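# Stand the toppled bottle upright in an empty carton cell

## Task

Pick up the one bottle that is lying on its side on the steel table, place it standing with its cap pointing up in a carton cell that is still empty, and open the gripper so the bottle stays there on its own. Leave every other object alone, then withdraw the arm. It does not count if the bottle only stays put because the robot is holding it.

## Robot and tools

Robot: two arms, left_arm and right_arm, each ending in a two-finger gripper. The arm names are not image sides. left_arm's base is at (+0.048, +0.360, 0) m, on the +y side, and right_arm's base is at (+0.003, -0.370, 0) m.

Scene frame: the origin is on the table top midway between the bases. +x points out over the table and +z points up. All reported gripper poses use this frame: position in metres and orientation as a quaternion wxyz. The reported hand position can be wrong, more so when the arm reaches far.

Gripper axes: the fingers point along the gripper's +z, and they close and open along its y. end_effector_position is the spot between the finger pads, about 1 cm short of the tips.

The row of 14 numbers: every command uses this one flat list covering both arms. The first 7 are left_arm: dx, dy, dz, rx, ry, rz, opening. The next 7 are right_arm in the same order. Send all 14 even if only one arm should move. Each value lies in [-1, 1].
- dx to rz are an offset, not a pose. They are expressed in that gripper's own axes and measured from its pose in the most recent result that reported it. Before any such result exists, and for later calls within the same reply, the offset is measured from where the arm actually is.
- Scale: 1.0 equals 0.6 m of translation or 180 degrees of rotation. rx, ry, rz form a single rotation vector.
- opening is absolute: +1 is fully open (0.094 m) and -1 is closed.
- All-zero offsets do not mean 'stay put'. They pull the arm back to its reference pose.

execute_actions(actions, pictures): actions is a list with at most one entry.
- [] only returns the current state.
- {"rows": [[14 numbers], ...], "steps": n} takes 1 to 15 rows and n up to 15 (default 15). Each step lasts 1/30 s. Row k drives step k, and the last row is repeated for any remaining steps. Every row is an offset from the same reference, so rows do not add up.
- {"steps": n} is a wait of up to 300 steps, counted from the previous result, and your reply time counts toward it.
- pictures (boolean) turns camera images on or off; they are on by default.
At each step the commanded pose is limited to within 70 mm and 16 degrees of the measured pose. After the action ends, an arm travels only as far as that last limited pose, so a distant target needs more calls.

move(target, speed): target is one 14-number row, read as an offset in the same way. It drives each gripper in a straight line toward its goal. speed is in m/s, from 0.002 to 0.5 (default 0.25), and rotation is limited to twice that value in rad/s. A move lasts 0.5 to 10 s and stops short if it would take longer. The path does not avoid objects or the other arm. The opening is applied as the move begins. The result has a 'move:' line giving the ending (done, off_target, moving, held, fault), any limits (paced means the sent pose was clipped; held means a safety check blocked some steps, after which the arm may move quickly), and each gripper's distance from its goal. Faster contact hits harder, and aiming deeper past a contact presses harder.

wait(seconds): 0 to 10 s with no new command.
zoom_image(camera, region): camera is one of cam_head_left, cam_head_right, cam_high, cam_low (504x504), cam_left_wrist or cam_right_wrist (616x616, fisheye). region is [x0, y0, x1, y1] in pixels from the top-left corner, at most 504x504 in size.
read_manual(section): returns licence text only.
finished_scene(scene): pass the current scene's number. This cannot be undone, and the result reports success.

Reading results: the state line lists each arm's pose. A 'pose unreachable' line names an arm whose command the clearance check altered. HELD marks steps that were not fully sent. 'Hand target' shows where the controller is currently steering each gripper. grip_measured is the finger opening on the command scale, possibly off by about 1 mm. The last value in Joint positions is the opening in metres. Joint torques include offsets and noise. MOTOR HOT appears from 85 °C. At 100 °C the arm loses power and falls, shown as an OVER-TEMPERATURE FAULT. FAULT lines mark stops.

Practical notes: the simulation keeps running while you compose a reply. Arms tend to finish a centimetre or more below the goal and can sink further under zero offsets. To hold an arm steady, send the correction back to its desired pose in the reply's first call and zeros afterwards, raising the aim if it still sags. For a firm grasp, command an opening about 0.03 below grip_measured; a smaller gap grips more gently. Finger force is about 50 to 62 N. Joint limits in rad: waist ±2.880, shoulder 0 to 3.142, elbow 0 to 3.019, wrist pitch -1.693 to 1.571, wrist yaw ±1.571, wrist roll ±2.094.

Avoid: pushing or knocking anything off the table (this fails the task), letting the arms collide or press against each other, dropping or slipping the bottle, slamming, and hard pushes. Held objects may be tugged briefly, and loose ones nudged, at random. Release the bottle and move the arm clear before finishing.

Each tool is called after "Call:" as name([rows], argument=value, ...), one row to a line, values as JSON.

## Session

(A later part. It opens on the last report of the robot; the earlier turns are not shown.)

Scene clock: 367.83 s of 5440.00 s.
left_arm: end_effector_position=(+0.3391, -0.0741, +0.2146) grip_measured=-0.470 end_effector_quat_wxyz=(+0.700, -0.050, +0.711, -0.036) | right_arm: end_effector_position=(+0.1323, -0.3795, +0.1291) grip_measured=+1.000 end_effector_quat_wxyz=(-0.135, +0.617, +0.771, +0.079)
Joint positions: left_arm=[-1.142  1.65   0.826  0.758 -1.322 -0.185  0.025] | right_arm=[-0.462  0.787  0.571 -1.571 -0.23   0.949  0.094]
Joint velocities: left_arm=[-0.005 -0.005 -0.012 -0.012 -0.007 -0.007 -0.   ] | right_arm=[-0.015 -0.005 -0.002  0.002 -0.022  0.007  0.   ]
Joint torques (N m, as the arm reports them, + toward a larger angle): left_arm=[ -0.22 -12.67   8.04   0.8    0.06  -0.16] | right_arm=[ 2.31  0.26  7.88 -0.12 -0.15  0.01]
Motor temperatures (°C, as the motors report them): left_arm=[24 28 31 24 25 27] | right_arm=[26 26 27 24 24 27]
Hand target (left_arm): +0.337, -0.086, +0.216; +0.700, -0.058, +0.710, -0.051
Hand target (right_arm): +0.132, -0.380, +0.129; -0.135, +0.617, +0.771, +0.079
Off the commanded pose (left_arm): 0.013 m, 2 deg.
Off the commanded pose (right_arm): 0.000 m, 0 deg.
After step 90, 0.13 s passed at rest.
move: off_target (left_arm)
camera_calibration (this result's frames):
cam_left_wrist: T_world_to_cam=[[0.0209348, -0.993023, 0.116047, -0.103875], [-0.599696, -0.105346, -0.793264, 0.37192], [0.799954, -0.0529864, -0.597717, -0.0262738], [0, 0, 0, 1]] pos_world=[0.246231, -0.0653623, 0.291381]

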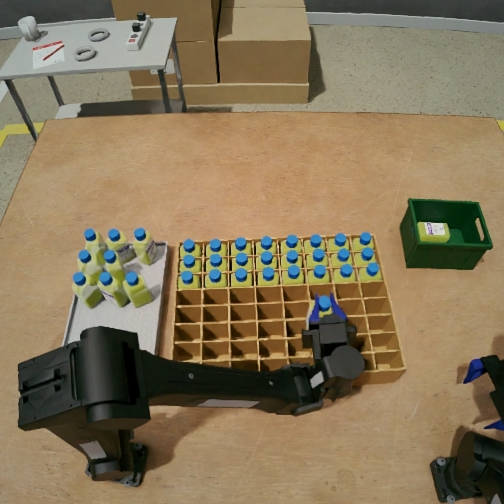

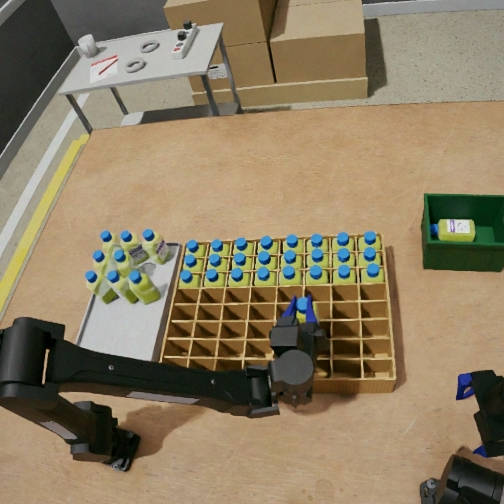

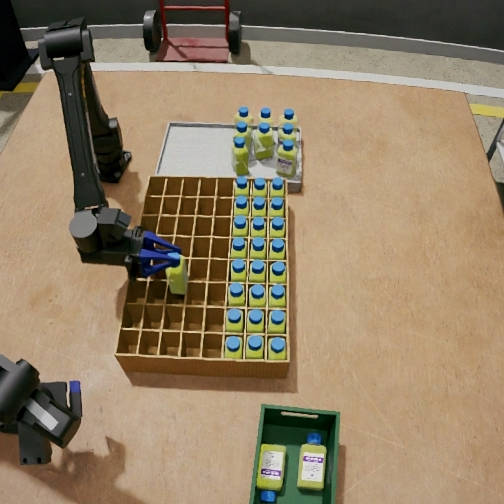

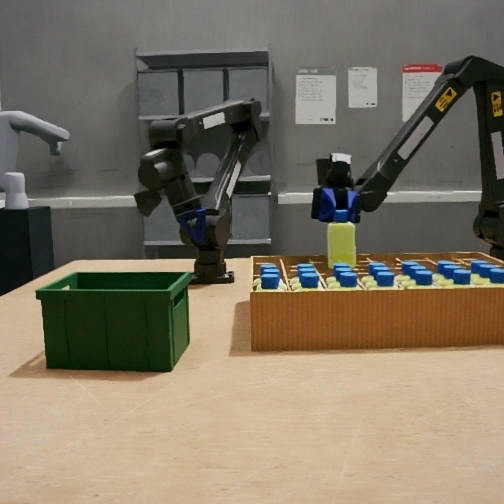

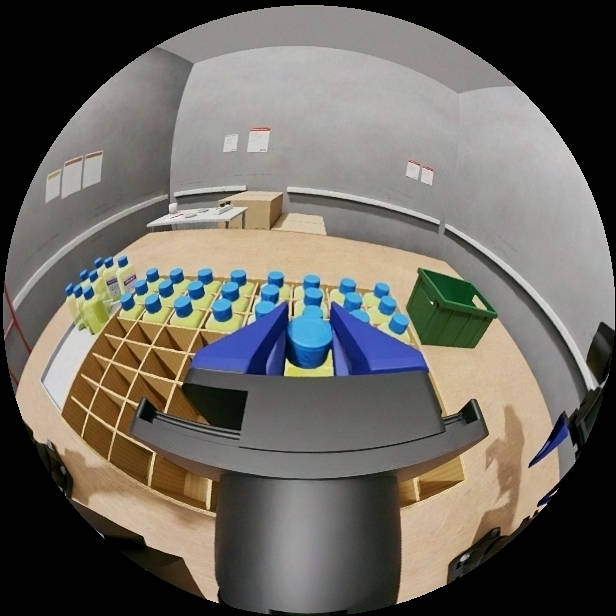

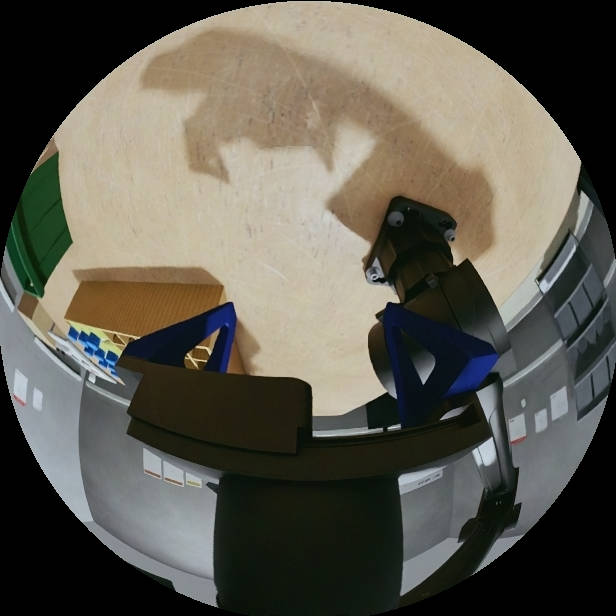

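Call:
move(target=[-0.09,-0.03,0,0,0,0.01,-0.54,0,0,0,0,0,0,1], speed=0.08)

Scene clock: 370.47 s of 5440.00 s.
left_arm: end_effector_position=(+0.3390, -0.0735, +0.2420) grip_measured=-0.470 end_effector_quat_wxyz=(+0.696, -0.023, +0.717, -0.008) | right_arm: end_effector_position=(+0.1323, -0.3795, +0.1291) grip_measured=+1.000 end_effector_quat_wxyz=(-0.135, +0.617, +0.771, +0.079)
Joint positions: left_arm=[-1.142  1.578  0.856  0.6   -1.322 -0.162  0.025] | right_arm=[-0.462  0.787  0.571 -1.571 -0.23   0.949  0.094]
Joint velocities: left_arm=[-0.005 -0.015  0.002 -0.012 -0.007  0.095  0.   ] | right_arm=[-0.015 -0.005  0.002  0.002  0.022 -0.037  0.   ]
Joint torques (N m, as the arm reports them, + toward a larger angle): left_arm=[  0.29 -15.58  10.01   0.72  -0.25   0.15] | right_arm=[ 2.36  0.27  7.88 -0.19 -0.15 -0.01]
Motor temperatures (°C, as the motors report them): left_arm=[24 28 31 24 25 27] | right_arm=[26 26 27 24 24 27]
Hand target (left_arm): +0.340, -0.083, +0.271; +0.701, -0.039, +0.711, -0.025
Hand target (right_arm): +0.132, -0.380, +0.129; -0.135, +0.617, +0.771, +0.079
Off the commanded pose (left_arm): 0.031 m, 3 deg.
Off the commanded pose (right_arm): 0.000 m, 0 deg.
move: off_target (left_arm)
camera_calibration (this result's frames):
cam_left_wrist: T_world_to_cam=[[0.0219497, -0.999041, 0.0378814, -0.0883434], [-0.611846, -0.0433896, -0.789786, 0.401455], [0.790672, -0.00584201, -0.612212, 0.000362225], [0, 0, 0, 1]] pos_world=[0.247281, -0.0708377, 0.320631]

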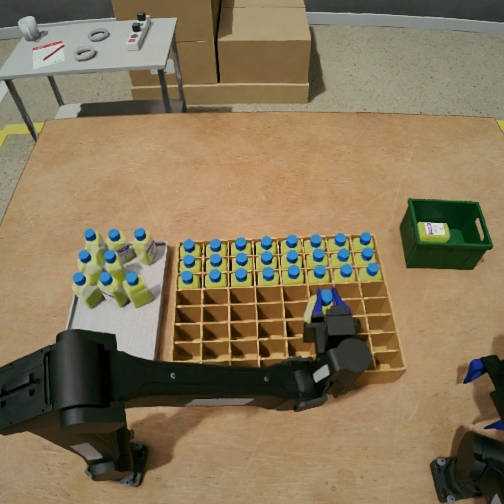

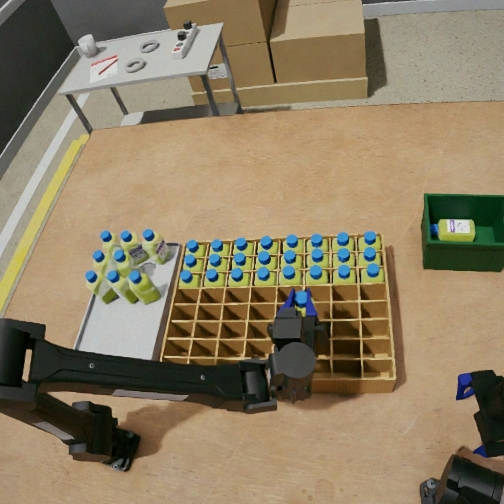

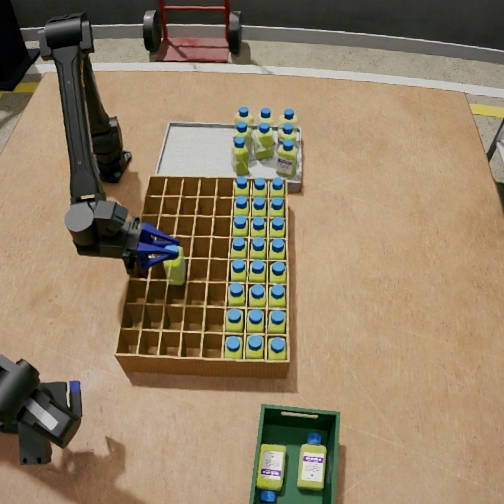

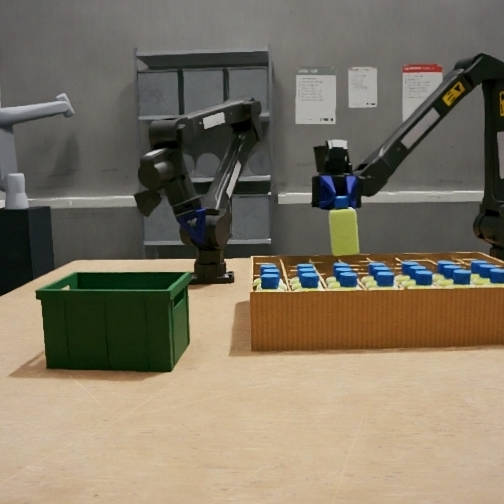

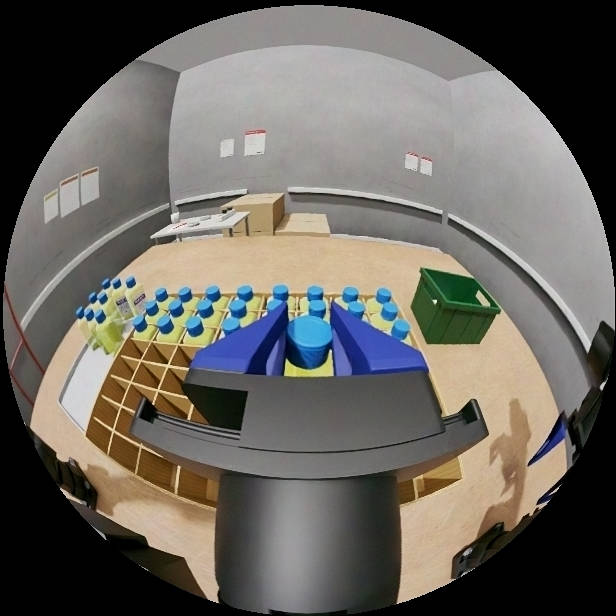

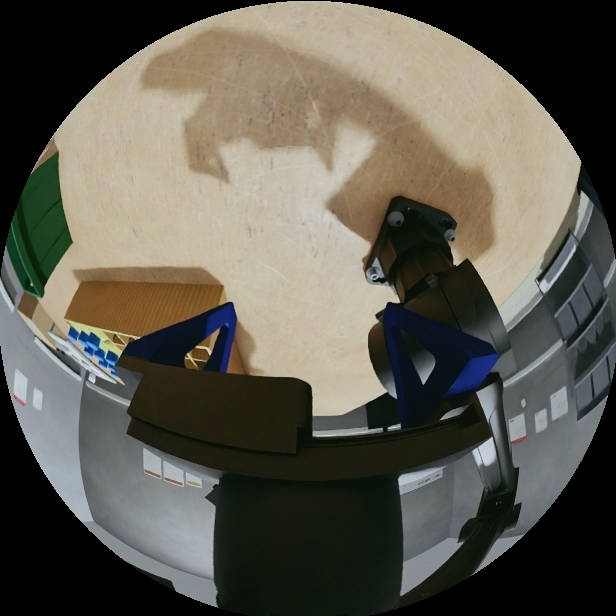

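Call:
move(target=[0.022,-0.017,-0.002,0.007,-0.009,-0.027,-0.54,0,0,0,0,0,0,1], speed=0.03)

Call:
zoom_image(camera="cam_low", region=[300,140,504,320])

Call:
zoom_image(camera="cam_high", region=[140,220,230,310])

Scene clock: 377.60 s of 5440.00 s.
left_arm: end_effector_position=(+0.3406, -0.0802, +0.2302) grip_measured=-0.470 end_effector_quat_wxyz=(+0.704, -0.049, +0.708, -0.040) | right_arm: end_effector_position=(+0.1323, -0.3795, +0.1291) grip_measured=+1.000 end_effector_quat_wxyz=(-0.135, +0.617, +0.771, +0.079)
Joint positions: left_arm=[-1.142  1.637  0.85   0.762 -1.316 -0.151  0.025] | right_arm=[-0.462  0.787  0.571 -1.571 -0.23   0.949  0.094]
Joint velocities: left_arm=[ 0.005  0.005 -0.017  0.007 -0.037 -0.007 -0.   ] | right_arm=[-0.015  0.005 -0.017  0.012  0.022 -0.022  0.   ]
Joint torques (N m, as the arm reports them, + toward a larger angle): left_arm=[ -0.18 -13.53   6.32   1.94   0.18   0.19] | right_arm=[ 2.67 -0.04  7.84 -0.17 -0.16  0.01]
Motor temperatures (°C, as the motors report them): left_arm=[24 28 32 24 25 27] | right_arm=[26 26 28 24 24 27]
Hand target (left_arm): +0.338, -0.085, +0.229; +0.705, -0.046, +0.706, -0.045
Hand target (right_arm): +0.132, -0.380, +0.129; -0.135, +0.617, +0.771, +0.079
Off the commanded pose (left_arm): 0.005 m, 1 deg.
Off the commanded pose (right_arm): 0.000 m, 0 deg.
After step 90, 2.37 s passed at rest.
move: done
camera_calibration (this result's frames):
cam_left_wrist: T_world_to_cam=[[0.0137033, -0.992567, 0.120928, -0.110427], [-0.592468, -0.105483, -0.798659, 0.383303], [0.805478, -0.0607019, -0.589509, -0.0227785], [0, 0, 0, 1]] pos_world=[0.246955, -0.0705566, 0.306054]

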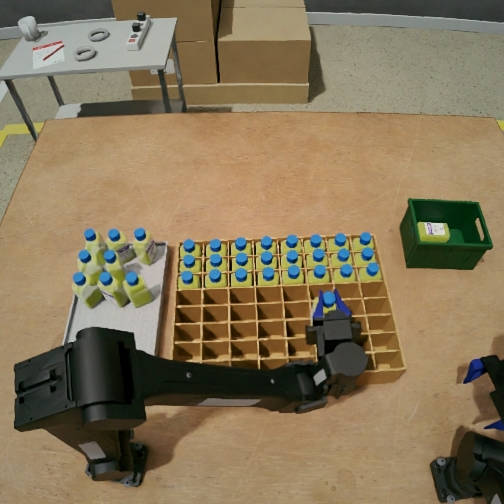

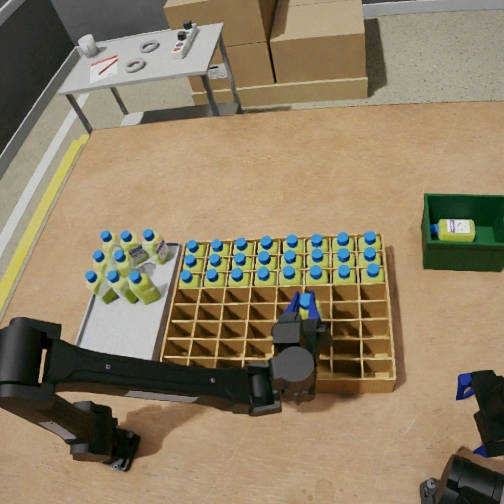

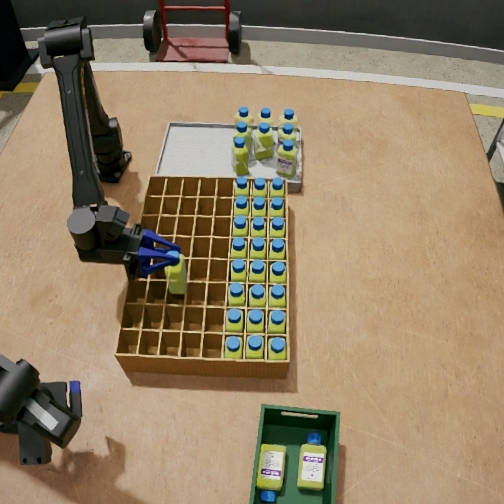

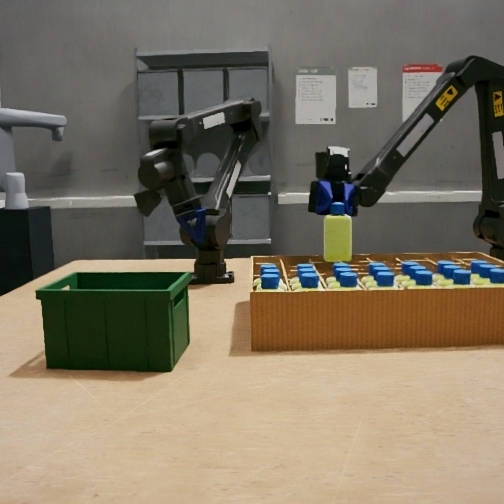

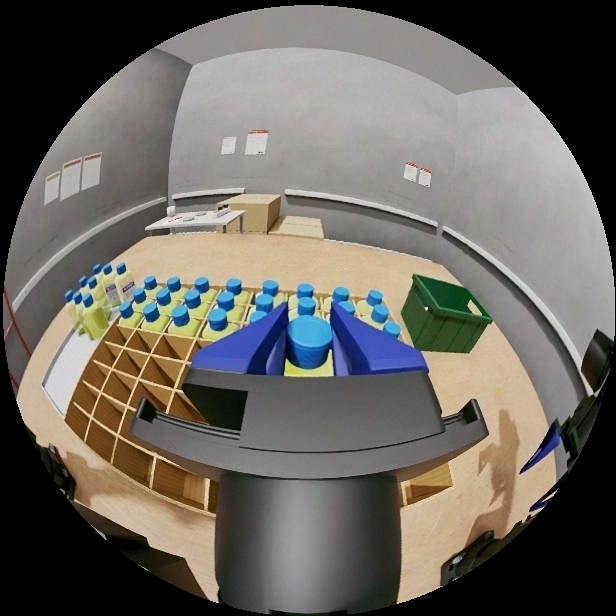

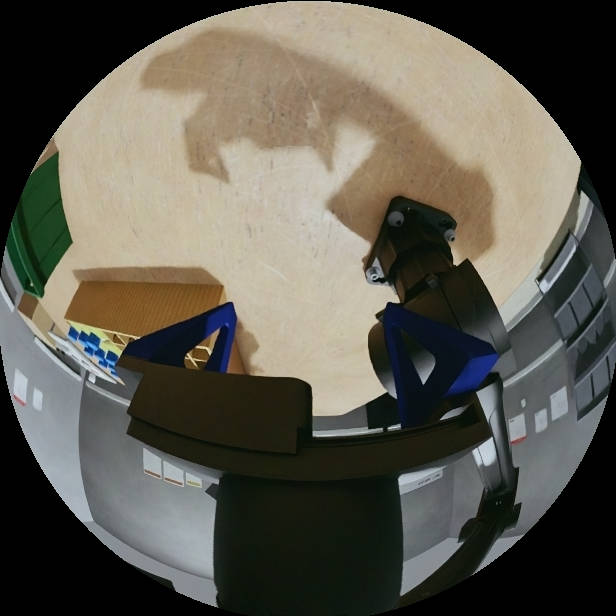

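Region (300, 140, 504, 320) of cam_low's 504x504 image, scaled by 2.471, with more detail than that image has; it fills the top 445 rows of this view, and the rest is white.

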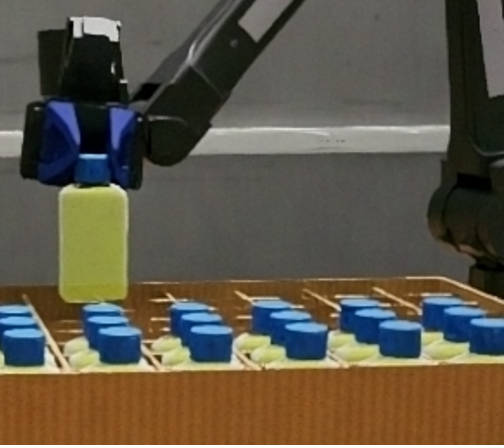

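Region (140, 220, 230, 310) of cam_high's 504x504 image, scaled by 5.600, with more detail than that image has.

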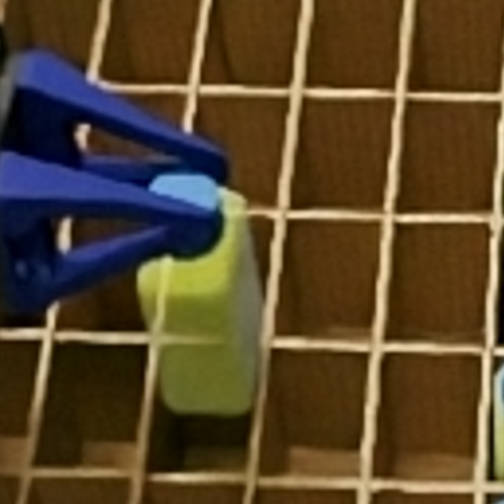

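Call:
move(target=[0.045,0.002,-0.005,0,0,0,-0.54,0,0,0,0,0,0,1], speed=0.02)

Call:
zoom_image(camera="cam_high", region=[140,220,230,310])

Scene clock: 381.57 s of 5440.00 s.
left_arm: end_effector_position=(+0.3407, -0.0793, +0.2147) grip_measured=-0.470 end_effector_quat_wxyz=(+0.704, -0.051, +0.707, -0.037) | right_arm: end_effector_position=(+0.1323, -0.3795, +0.1291) grip_measured=+1.000 end_effector_quat_wxyz=(-0.135, +0.617, +0.771, +0.079)
Joint positions: left_arm=[-1.142  1.672  0.839  0.809 -1.324 -0.149  0.025] | right_arm=[-0.462  0.787  0.571 -1.571 -0.23   0.949  0.094]
Joint velocities: left_arm=[-0.005 -0.005 -0.012  0.012  0.081 -0.066  0.   ] | right_arm=[-0.034 -0.015 -0.002 -0.007 -0.037  0.022  0.   ]
Joint torques (N m, as the arm reports them, + toward a larger angle): left_arm=[ -0.22 -12.84   5.74   1.98  -0.02  -0.03] | right_arm=[ 2.63 -0.05  7.84 -0.13 -0.16  0.  ]
Motor temperatures (°C, as the motors report them): left_arm=[24 28 31 24 25 27] | right_arm=[26 26 28 24 24 27]
Hand target (left_arm): +0.337, -0.083, +0.203; +0.703, -0.049, +0.708, -0.040
Hand target (right_arm): +0.132, -0.380, +0.129; -0.135, +0.617, +0.771, +0.079
Off the commanded pose (left_arm): 0.012 m, 0 deg.
Off the commanded pose (right_arm): 0.000 m, 0 deg.
move: off_target (left_arm)
camera_calibration (this result's frames):
cam_left_wrist: T_world_to_cam=[[0.0212185, -0.992626, 0.119344, -0.109869], [-0.591375, -0.10871, -0.799035, 0.370477], [0.806117, -0.0536227, -0.589321, -0.0316642], [0, 0, 0, 1]] pos_world=[0.246947, -0.0704821, 0.290476]

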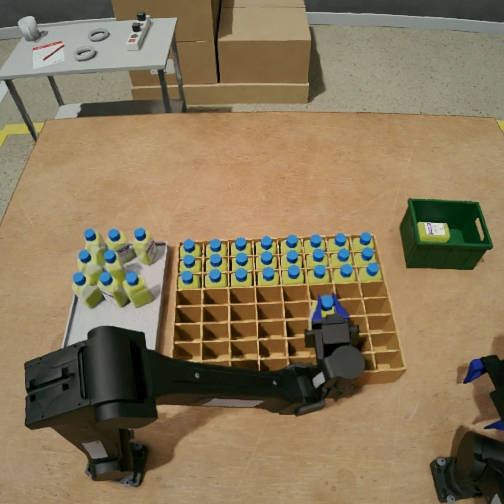

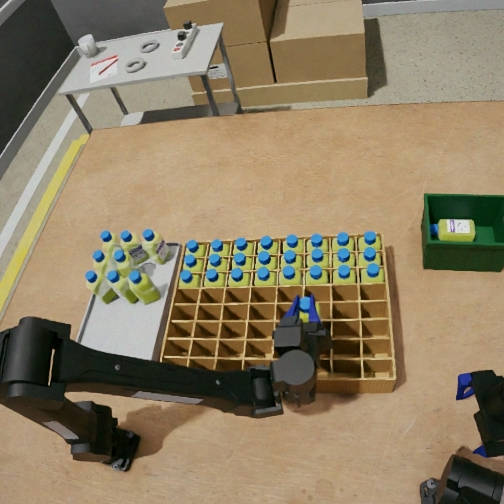

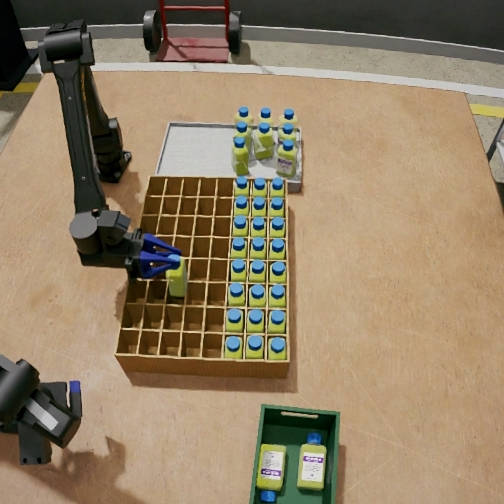

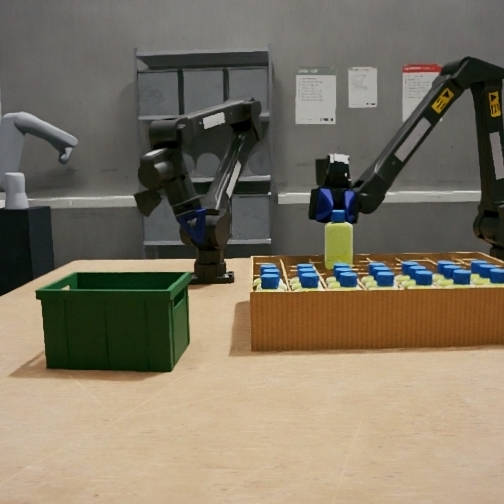

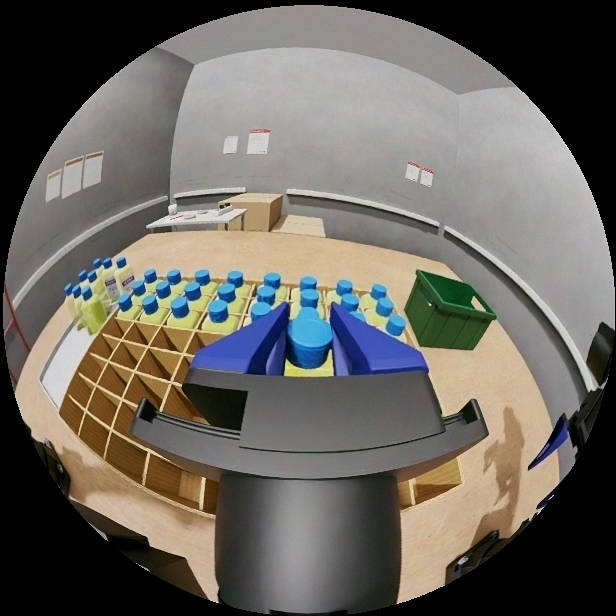

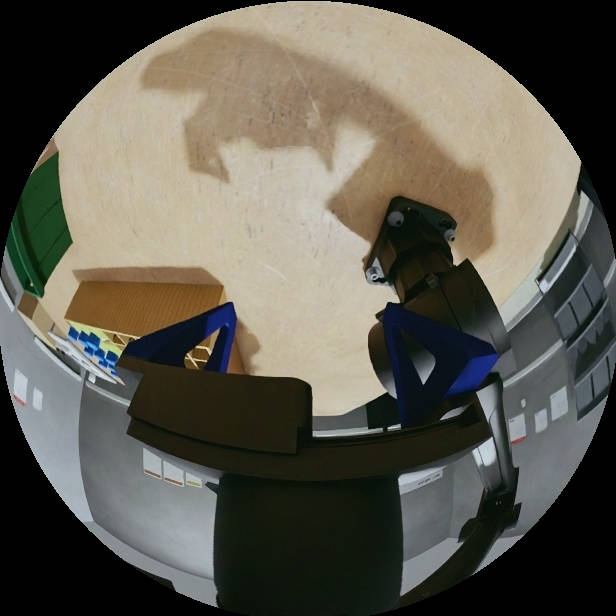

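Region (140, 220, 230, 310) of cam_high's 504x504 image, scaled by 5.600, with more detail than that image has.

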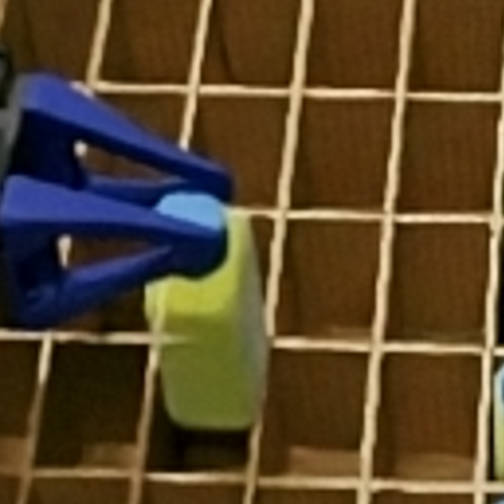

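Call:
move(target=[-0.09,-0.035,0,0,0,-0.01,-0.54,0,0,0,0,0,0,1], speed=0.08)

Scene clock: 392.40 s of 5440.00 s.
left_arm: end_effector_position=(+0.3412, -0.0810, +0.2430) grip_measured=-0.470 end_effector_quat_wxyz=(+0.700, -0.039, +0.713, -0.022) | right_arm: end_effector_position=(+0.1323, -0.3795, +0.1291) grip_measured=+1.000 end_effector_quat_wxyz=(-0.135, +0.617, +0.771, +0.079)
Joint positions: left_arm=[-1.142  1.604  0.875  0.65  -1.326 -0.162  0.025] | right_arm=[-0.462  0.787  0.571 -1.571 -0.23   0.949  0.094]
Joint velocities: left_arm=[-0.015 -0.005 -0.012 -0.002 -0.037  0.051  0.001] | right_arm=[-0.015 -0.005 -0.022 -0.007  0.022 -0.037  0.   ]
Joint torques (N m, as the arm reports them, + toward a larger angle): left_arm=[ -0.24 -15.7    9.93   0.63  -0.24  -0.06] | right_arm=[ 2.25  0.15  7.83 -0.1  -0.17  0.01]
Motor temperatures (°C, as the motors report them): left_arm=[24 28 31 24 25 27] | right_arm=[26 26 28 24 24 27]
Hand target (left_arm): +0.340, -0.091, +0.271; +0.704, -0.062, +0.706, -0.048
Hand target (right_arm): +0.132, -0.380, +0.129; -0.135, +0.617, +0.771, +0.079
Off the commanded pose (left_arm): 0.031 m, 4 deg.
Off the commanded pose (right_arm): 0.000 m, 0 deg.
After step 90, 6.73 s passed at rest.
move: off_target (left_arm)
camera_calibration (this result's frames):
cam_left_wrist: T_world_to_cam=[[0.0250543, -0.996486, 0.0799286, -0.106999], [-0.6023, -0.0788598, -0.794365, 0.398262], [0.797877, -0.0282387, -0.602159, -0.00753839], [0, 0, 0, 1]] pos_world=[0.248569, -0.0754287, 0.320378]

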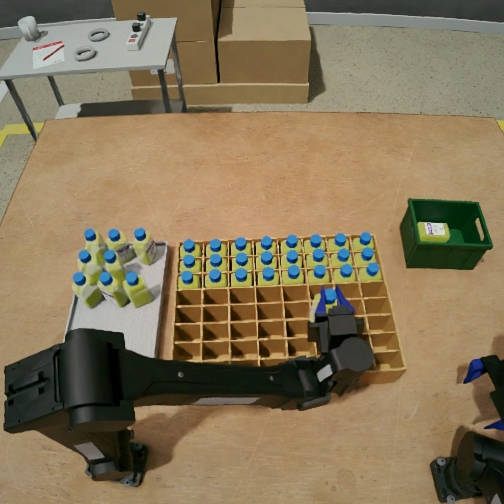

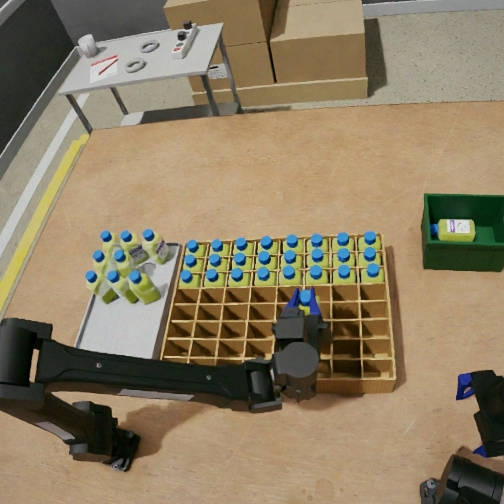

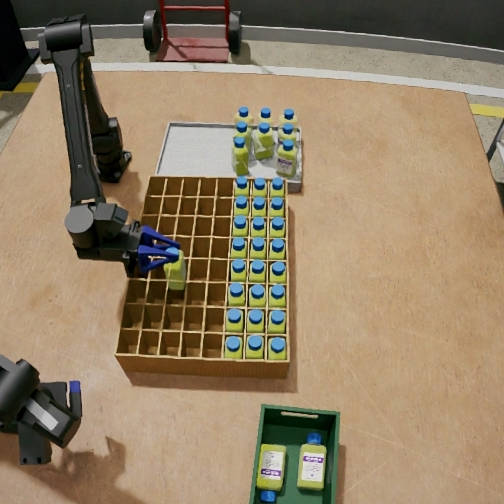

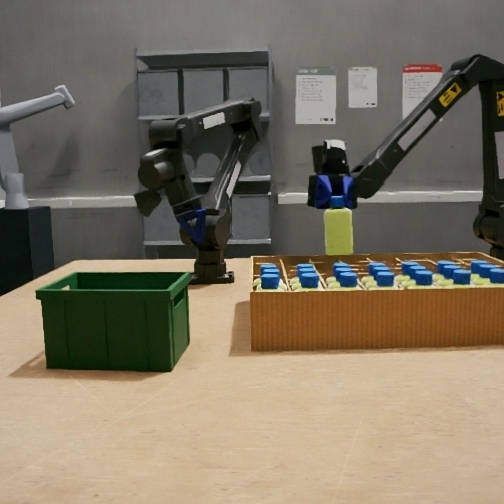

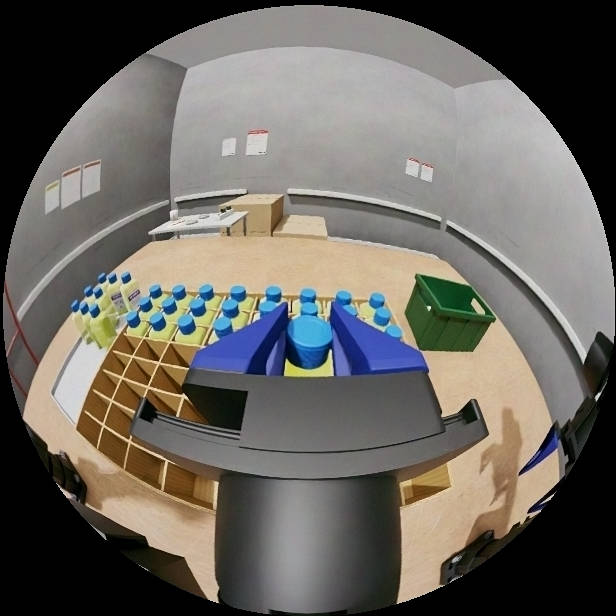

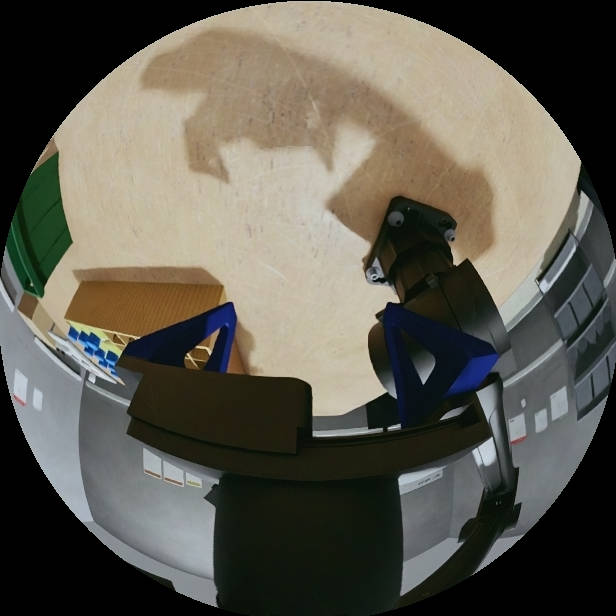

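Call:
move(target=[0.023,-0.02,-0.018,0.008,-0.008,-0.013,-0.54,0,0,0,0,0,0,1], speed=0.03)

Call:
zoom_image(camera="cam_low", region=[300,140,504,320])

Call:
zoom_image(camera="cam_high", region=[140,220,230,310])

Scene clock: 396.70 s of 5440.00 s.
left_arm: end_effector_position=(+0.3361, -0.0899, +0.2312) grip_measured=-0.470 end_effector_quat_wxyz=(+0.707, -0.048, +0.705, -0.041) | right_arm: end_effector_position=(+0.1323, -0.3795, +0.1291) grip_measured=+1.000 end_effector_quat_wxyz=(-0.135, +0.617, +0.771, +0.079)
Joint positions: left_arm=[-1.157  1.66   0.87   0.797 -1.329 -0.118  0.025] | right_arm=[-0.462  0.787  0.571 -1.571 -0.23   0.949  0.094]
Joint velocities: left_arm=[-0.005 -0.005 -0.007  0.012 -0.022  0.081 -0.   ] | right_arm=[-0.015 -0.005 -0.007 -0.007  0.007 -0.007  0.   ]
Joint torques (N m, as the arm reports them, + toward a larger angle): left_arm=[ -0.67 -13.61   6.5    1.99  -0.15   0.25] | right_arm=[ 2.43 -0.12  7.86 -0.2  -0.17  0.01]
Motor temperatures (°C, as the motors report them): left_arm=[24 28 31 24 25 27] | right_arm=[26 26 28 24 24 27]
Hand target (left_arm): +0.330, -0.095, +0.230; +0.708, -0.045, +0.703, -0.045
Hand target (right_arm): +0.132, -0.380, +0.129; -0.135, +0.617, +0.771, +0.079
Off the commanded pose (left_arm): 0.007 m, 1 deg.
Off the commanded pose (right_arm): 0.000 m, 0 deg.
After step 90, 0.10 s passed at rest.
move: done
camera_calibration (this result's frames):
cam_left_wrist: T_world_to_cam=[[0.0107666, -0.992771, 0.11954, -0.118838], [-0.586214, -0.103116, -0.803567, 0.379655], [0.810085, -0.0614245, -0.583087, -0.0223358], [0, 0, 0, 1]] pos_world=[0.241933, -0.0802021, 0.306261]

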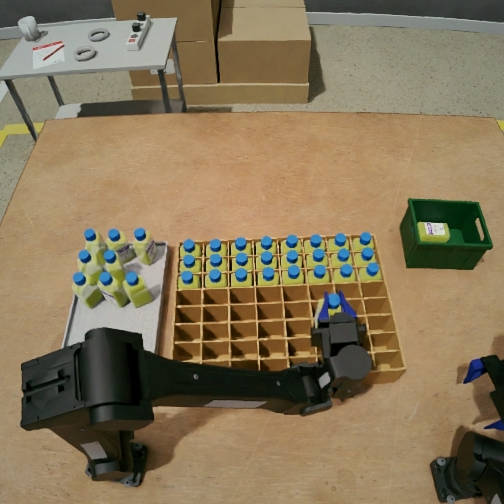

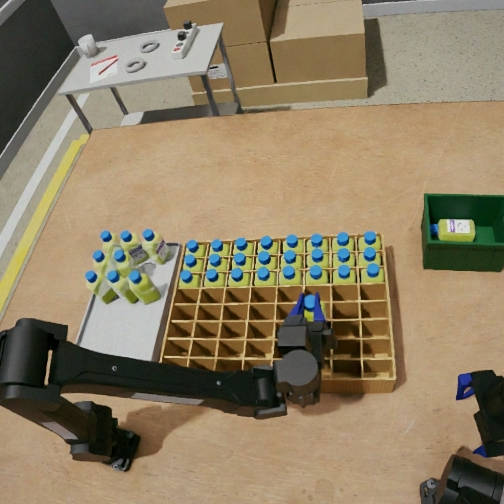

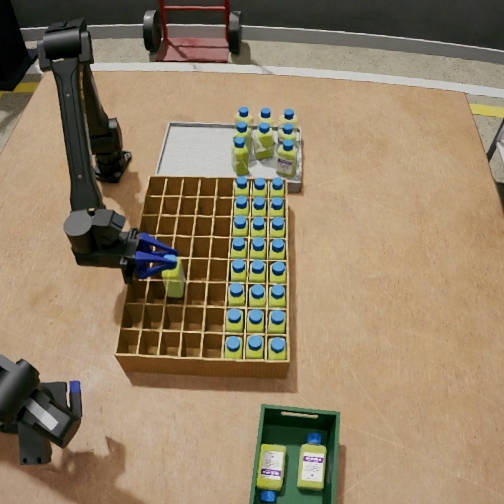

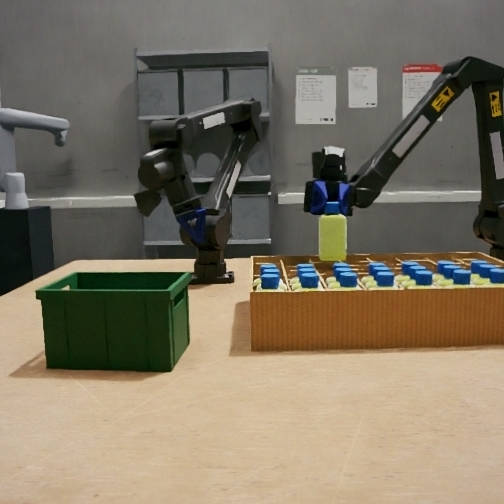

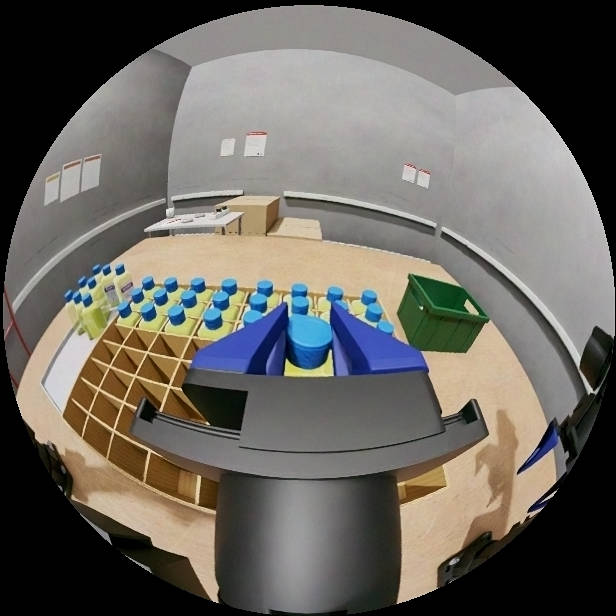

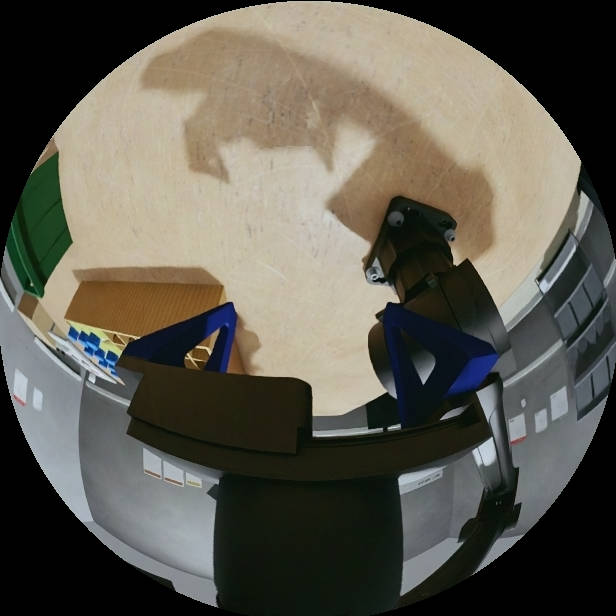

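Region (300, 140, 504, 320) of cam_low's 504x504 image, scaled by 2.471, with more detail than that image has; it fills the top 445 rows of this view, and the rest is white.

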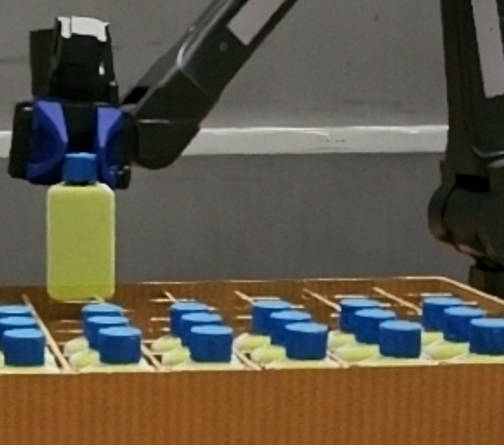

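Region (140, 220, 230, 310) of cam_high's 504x504 image, scaled by 5.600, with more detail than that image has.

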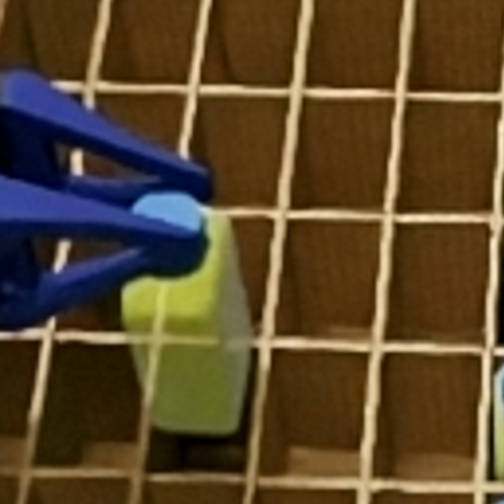

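Call:
move(target=[0.045,0.004,-0.002,0,0,0,-0.54,0,0,0,0,0,0,1], speed=0.02)

Call:
zoom_image(camera="cam_high", region=[140,220,230,310])

Scene clock: 400.40 s of 5440.00 s.
left_arm: end_effector_position=(+0.3361, -0.0897, +0.2127) grip_measured=-0.470 end_effector_quat_wxyz=(+0.706, -0.045, +0.706, -0.036) | right_arm: end_effector_position=(+0.1323, -0.3795, +0.1291) grip_measured=+1.000 end_effector_quat_wxyz=(-0.135, +0.617, +0.771, +0.079)
Joint positions: left_arm=[-1.157  1.699  0.858  0.842 -1.33  -0.114  0.025] | right_arm=[-0.462  0.787  0.571 -1.571 -0.23   0.949  0.094]
Joint velocities: left_arm=[-0.005  0.015  0.007  0.012 -0.037 -0.007  0.   ] | right_arm=[-0.005 -0.005  0.007 -0.002  0.007 -0.051  0.   ]
Joint torques (N m, as the arm reports them, + toward a larger angle): left_arm=[  0.5  -12.66   5.74   2.1   -0.05  -0.05] | right_arm=[ 2.25  0.06  7.86 -0.1  -0.17 -0.01]
Motor temperatures (°C, as the motors report them): left_arm=[24 28 31 24 25 27] | right_arm=[26 26 28 24 24 27]
Hand target (left_arm): +0.335, -0.091, +0.204; +0.706, -0.048, +0.705, -0.040
Hand target (right_arm): +0.132, -0.380, +0.129; -0.135, +0.617, +0.771, +0.079
Off the commanded pose (left_arm): 0.009 m, 1 deg.
Off the commanded pose (right_arm): 0.000 m, 0 deg.
move: done
camera_calibration (this result's frames):
cam_left_wrist: T_world_to_cam=[[0.0124772, -0.993909, 0.109496, -0.114957], [-0.587404, -0.0959031, -0.803591, 0.365902], [0.809198, -0.0542916, -0.585023, -0.0317429], [0, 0, 0, 1]] pos_world=[0.242053, -0.0808892, 0.288053]

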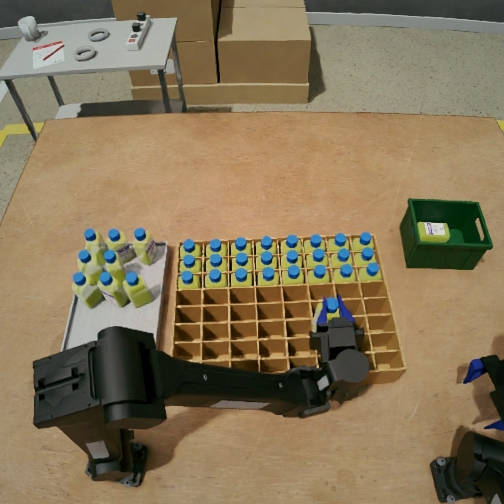

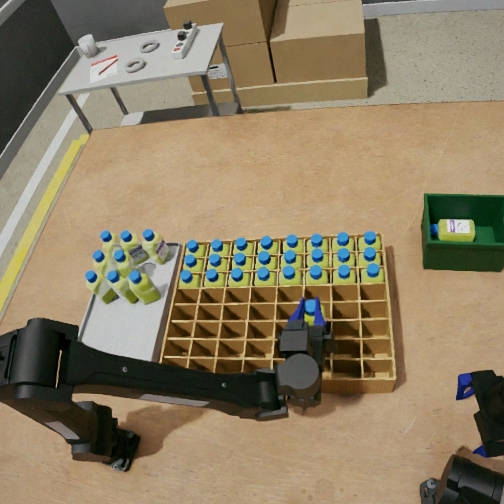

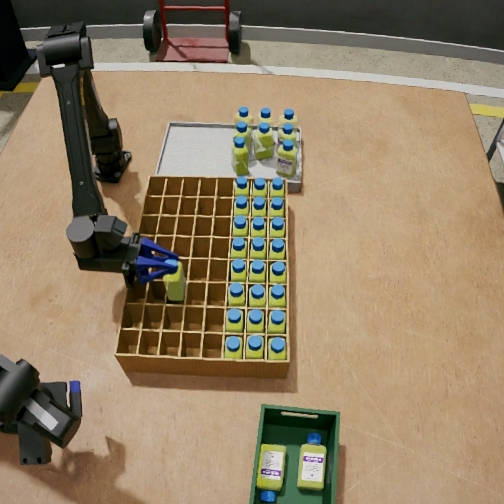

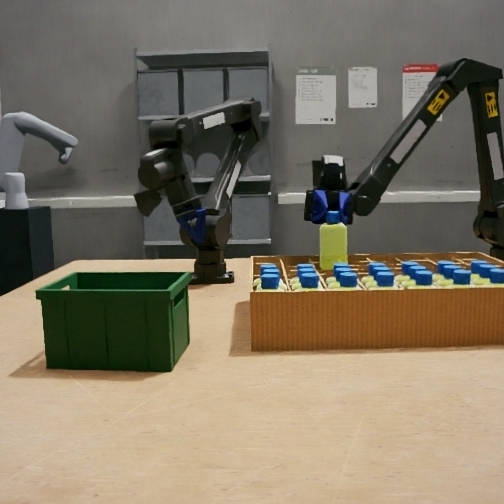

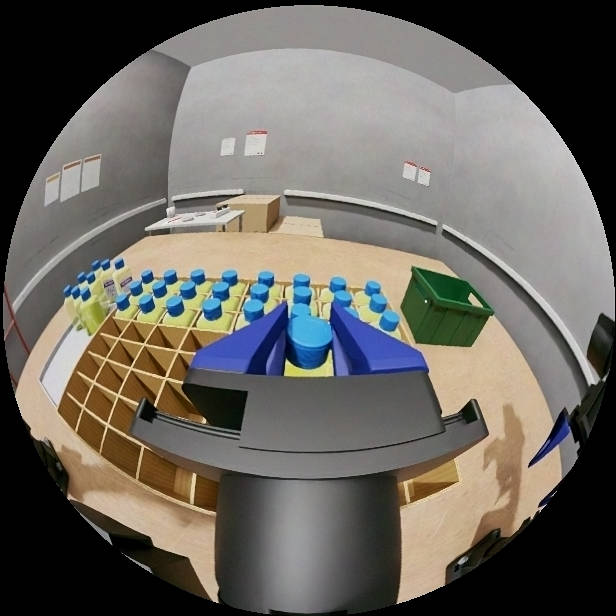

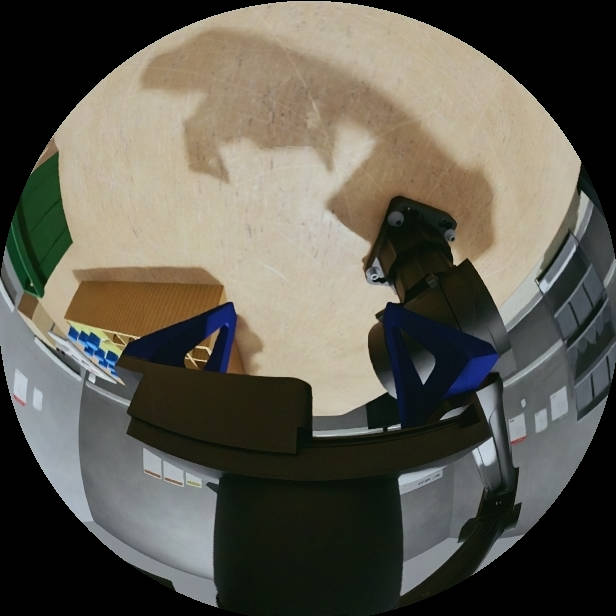

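Region (140, 220, 230, 310) of cam_high's 504x504 image, scaled by 5.600, with more detail than that image has.

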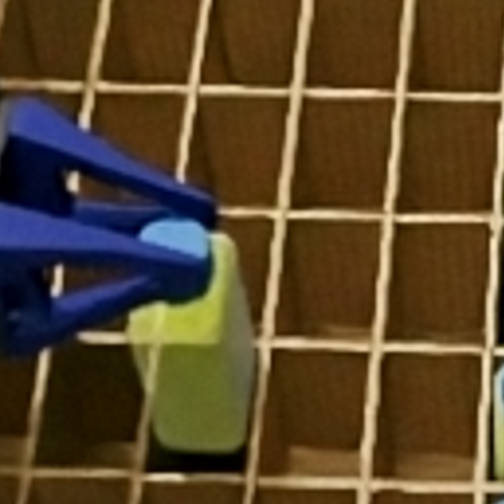

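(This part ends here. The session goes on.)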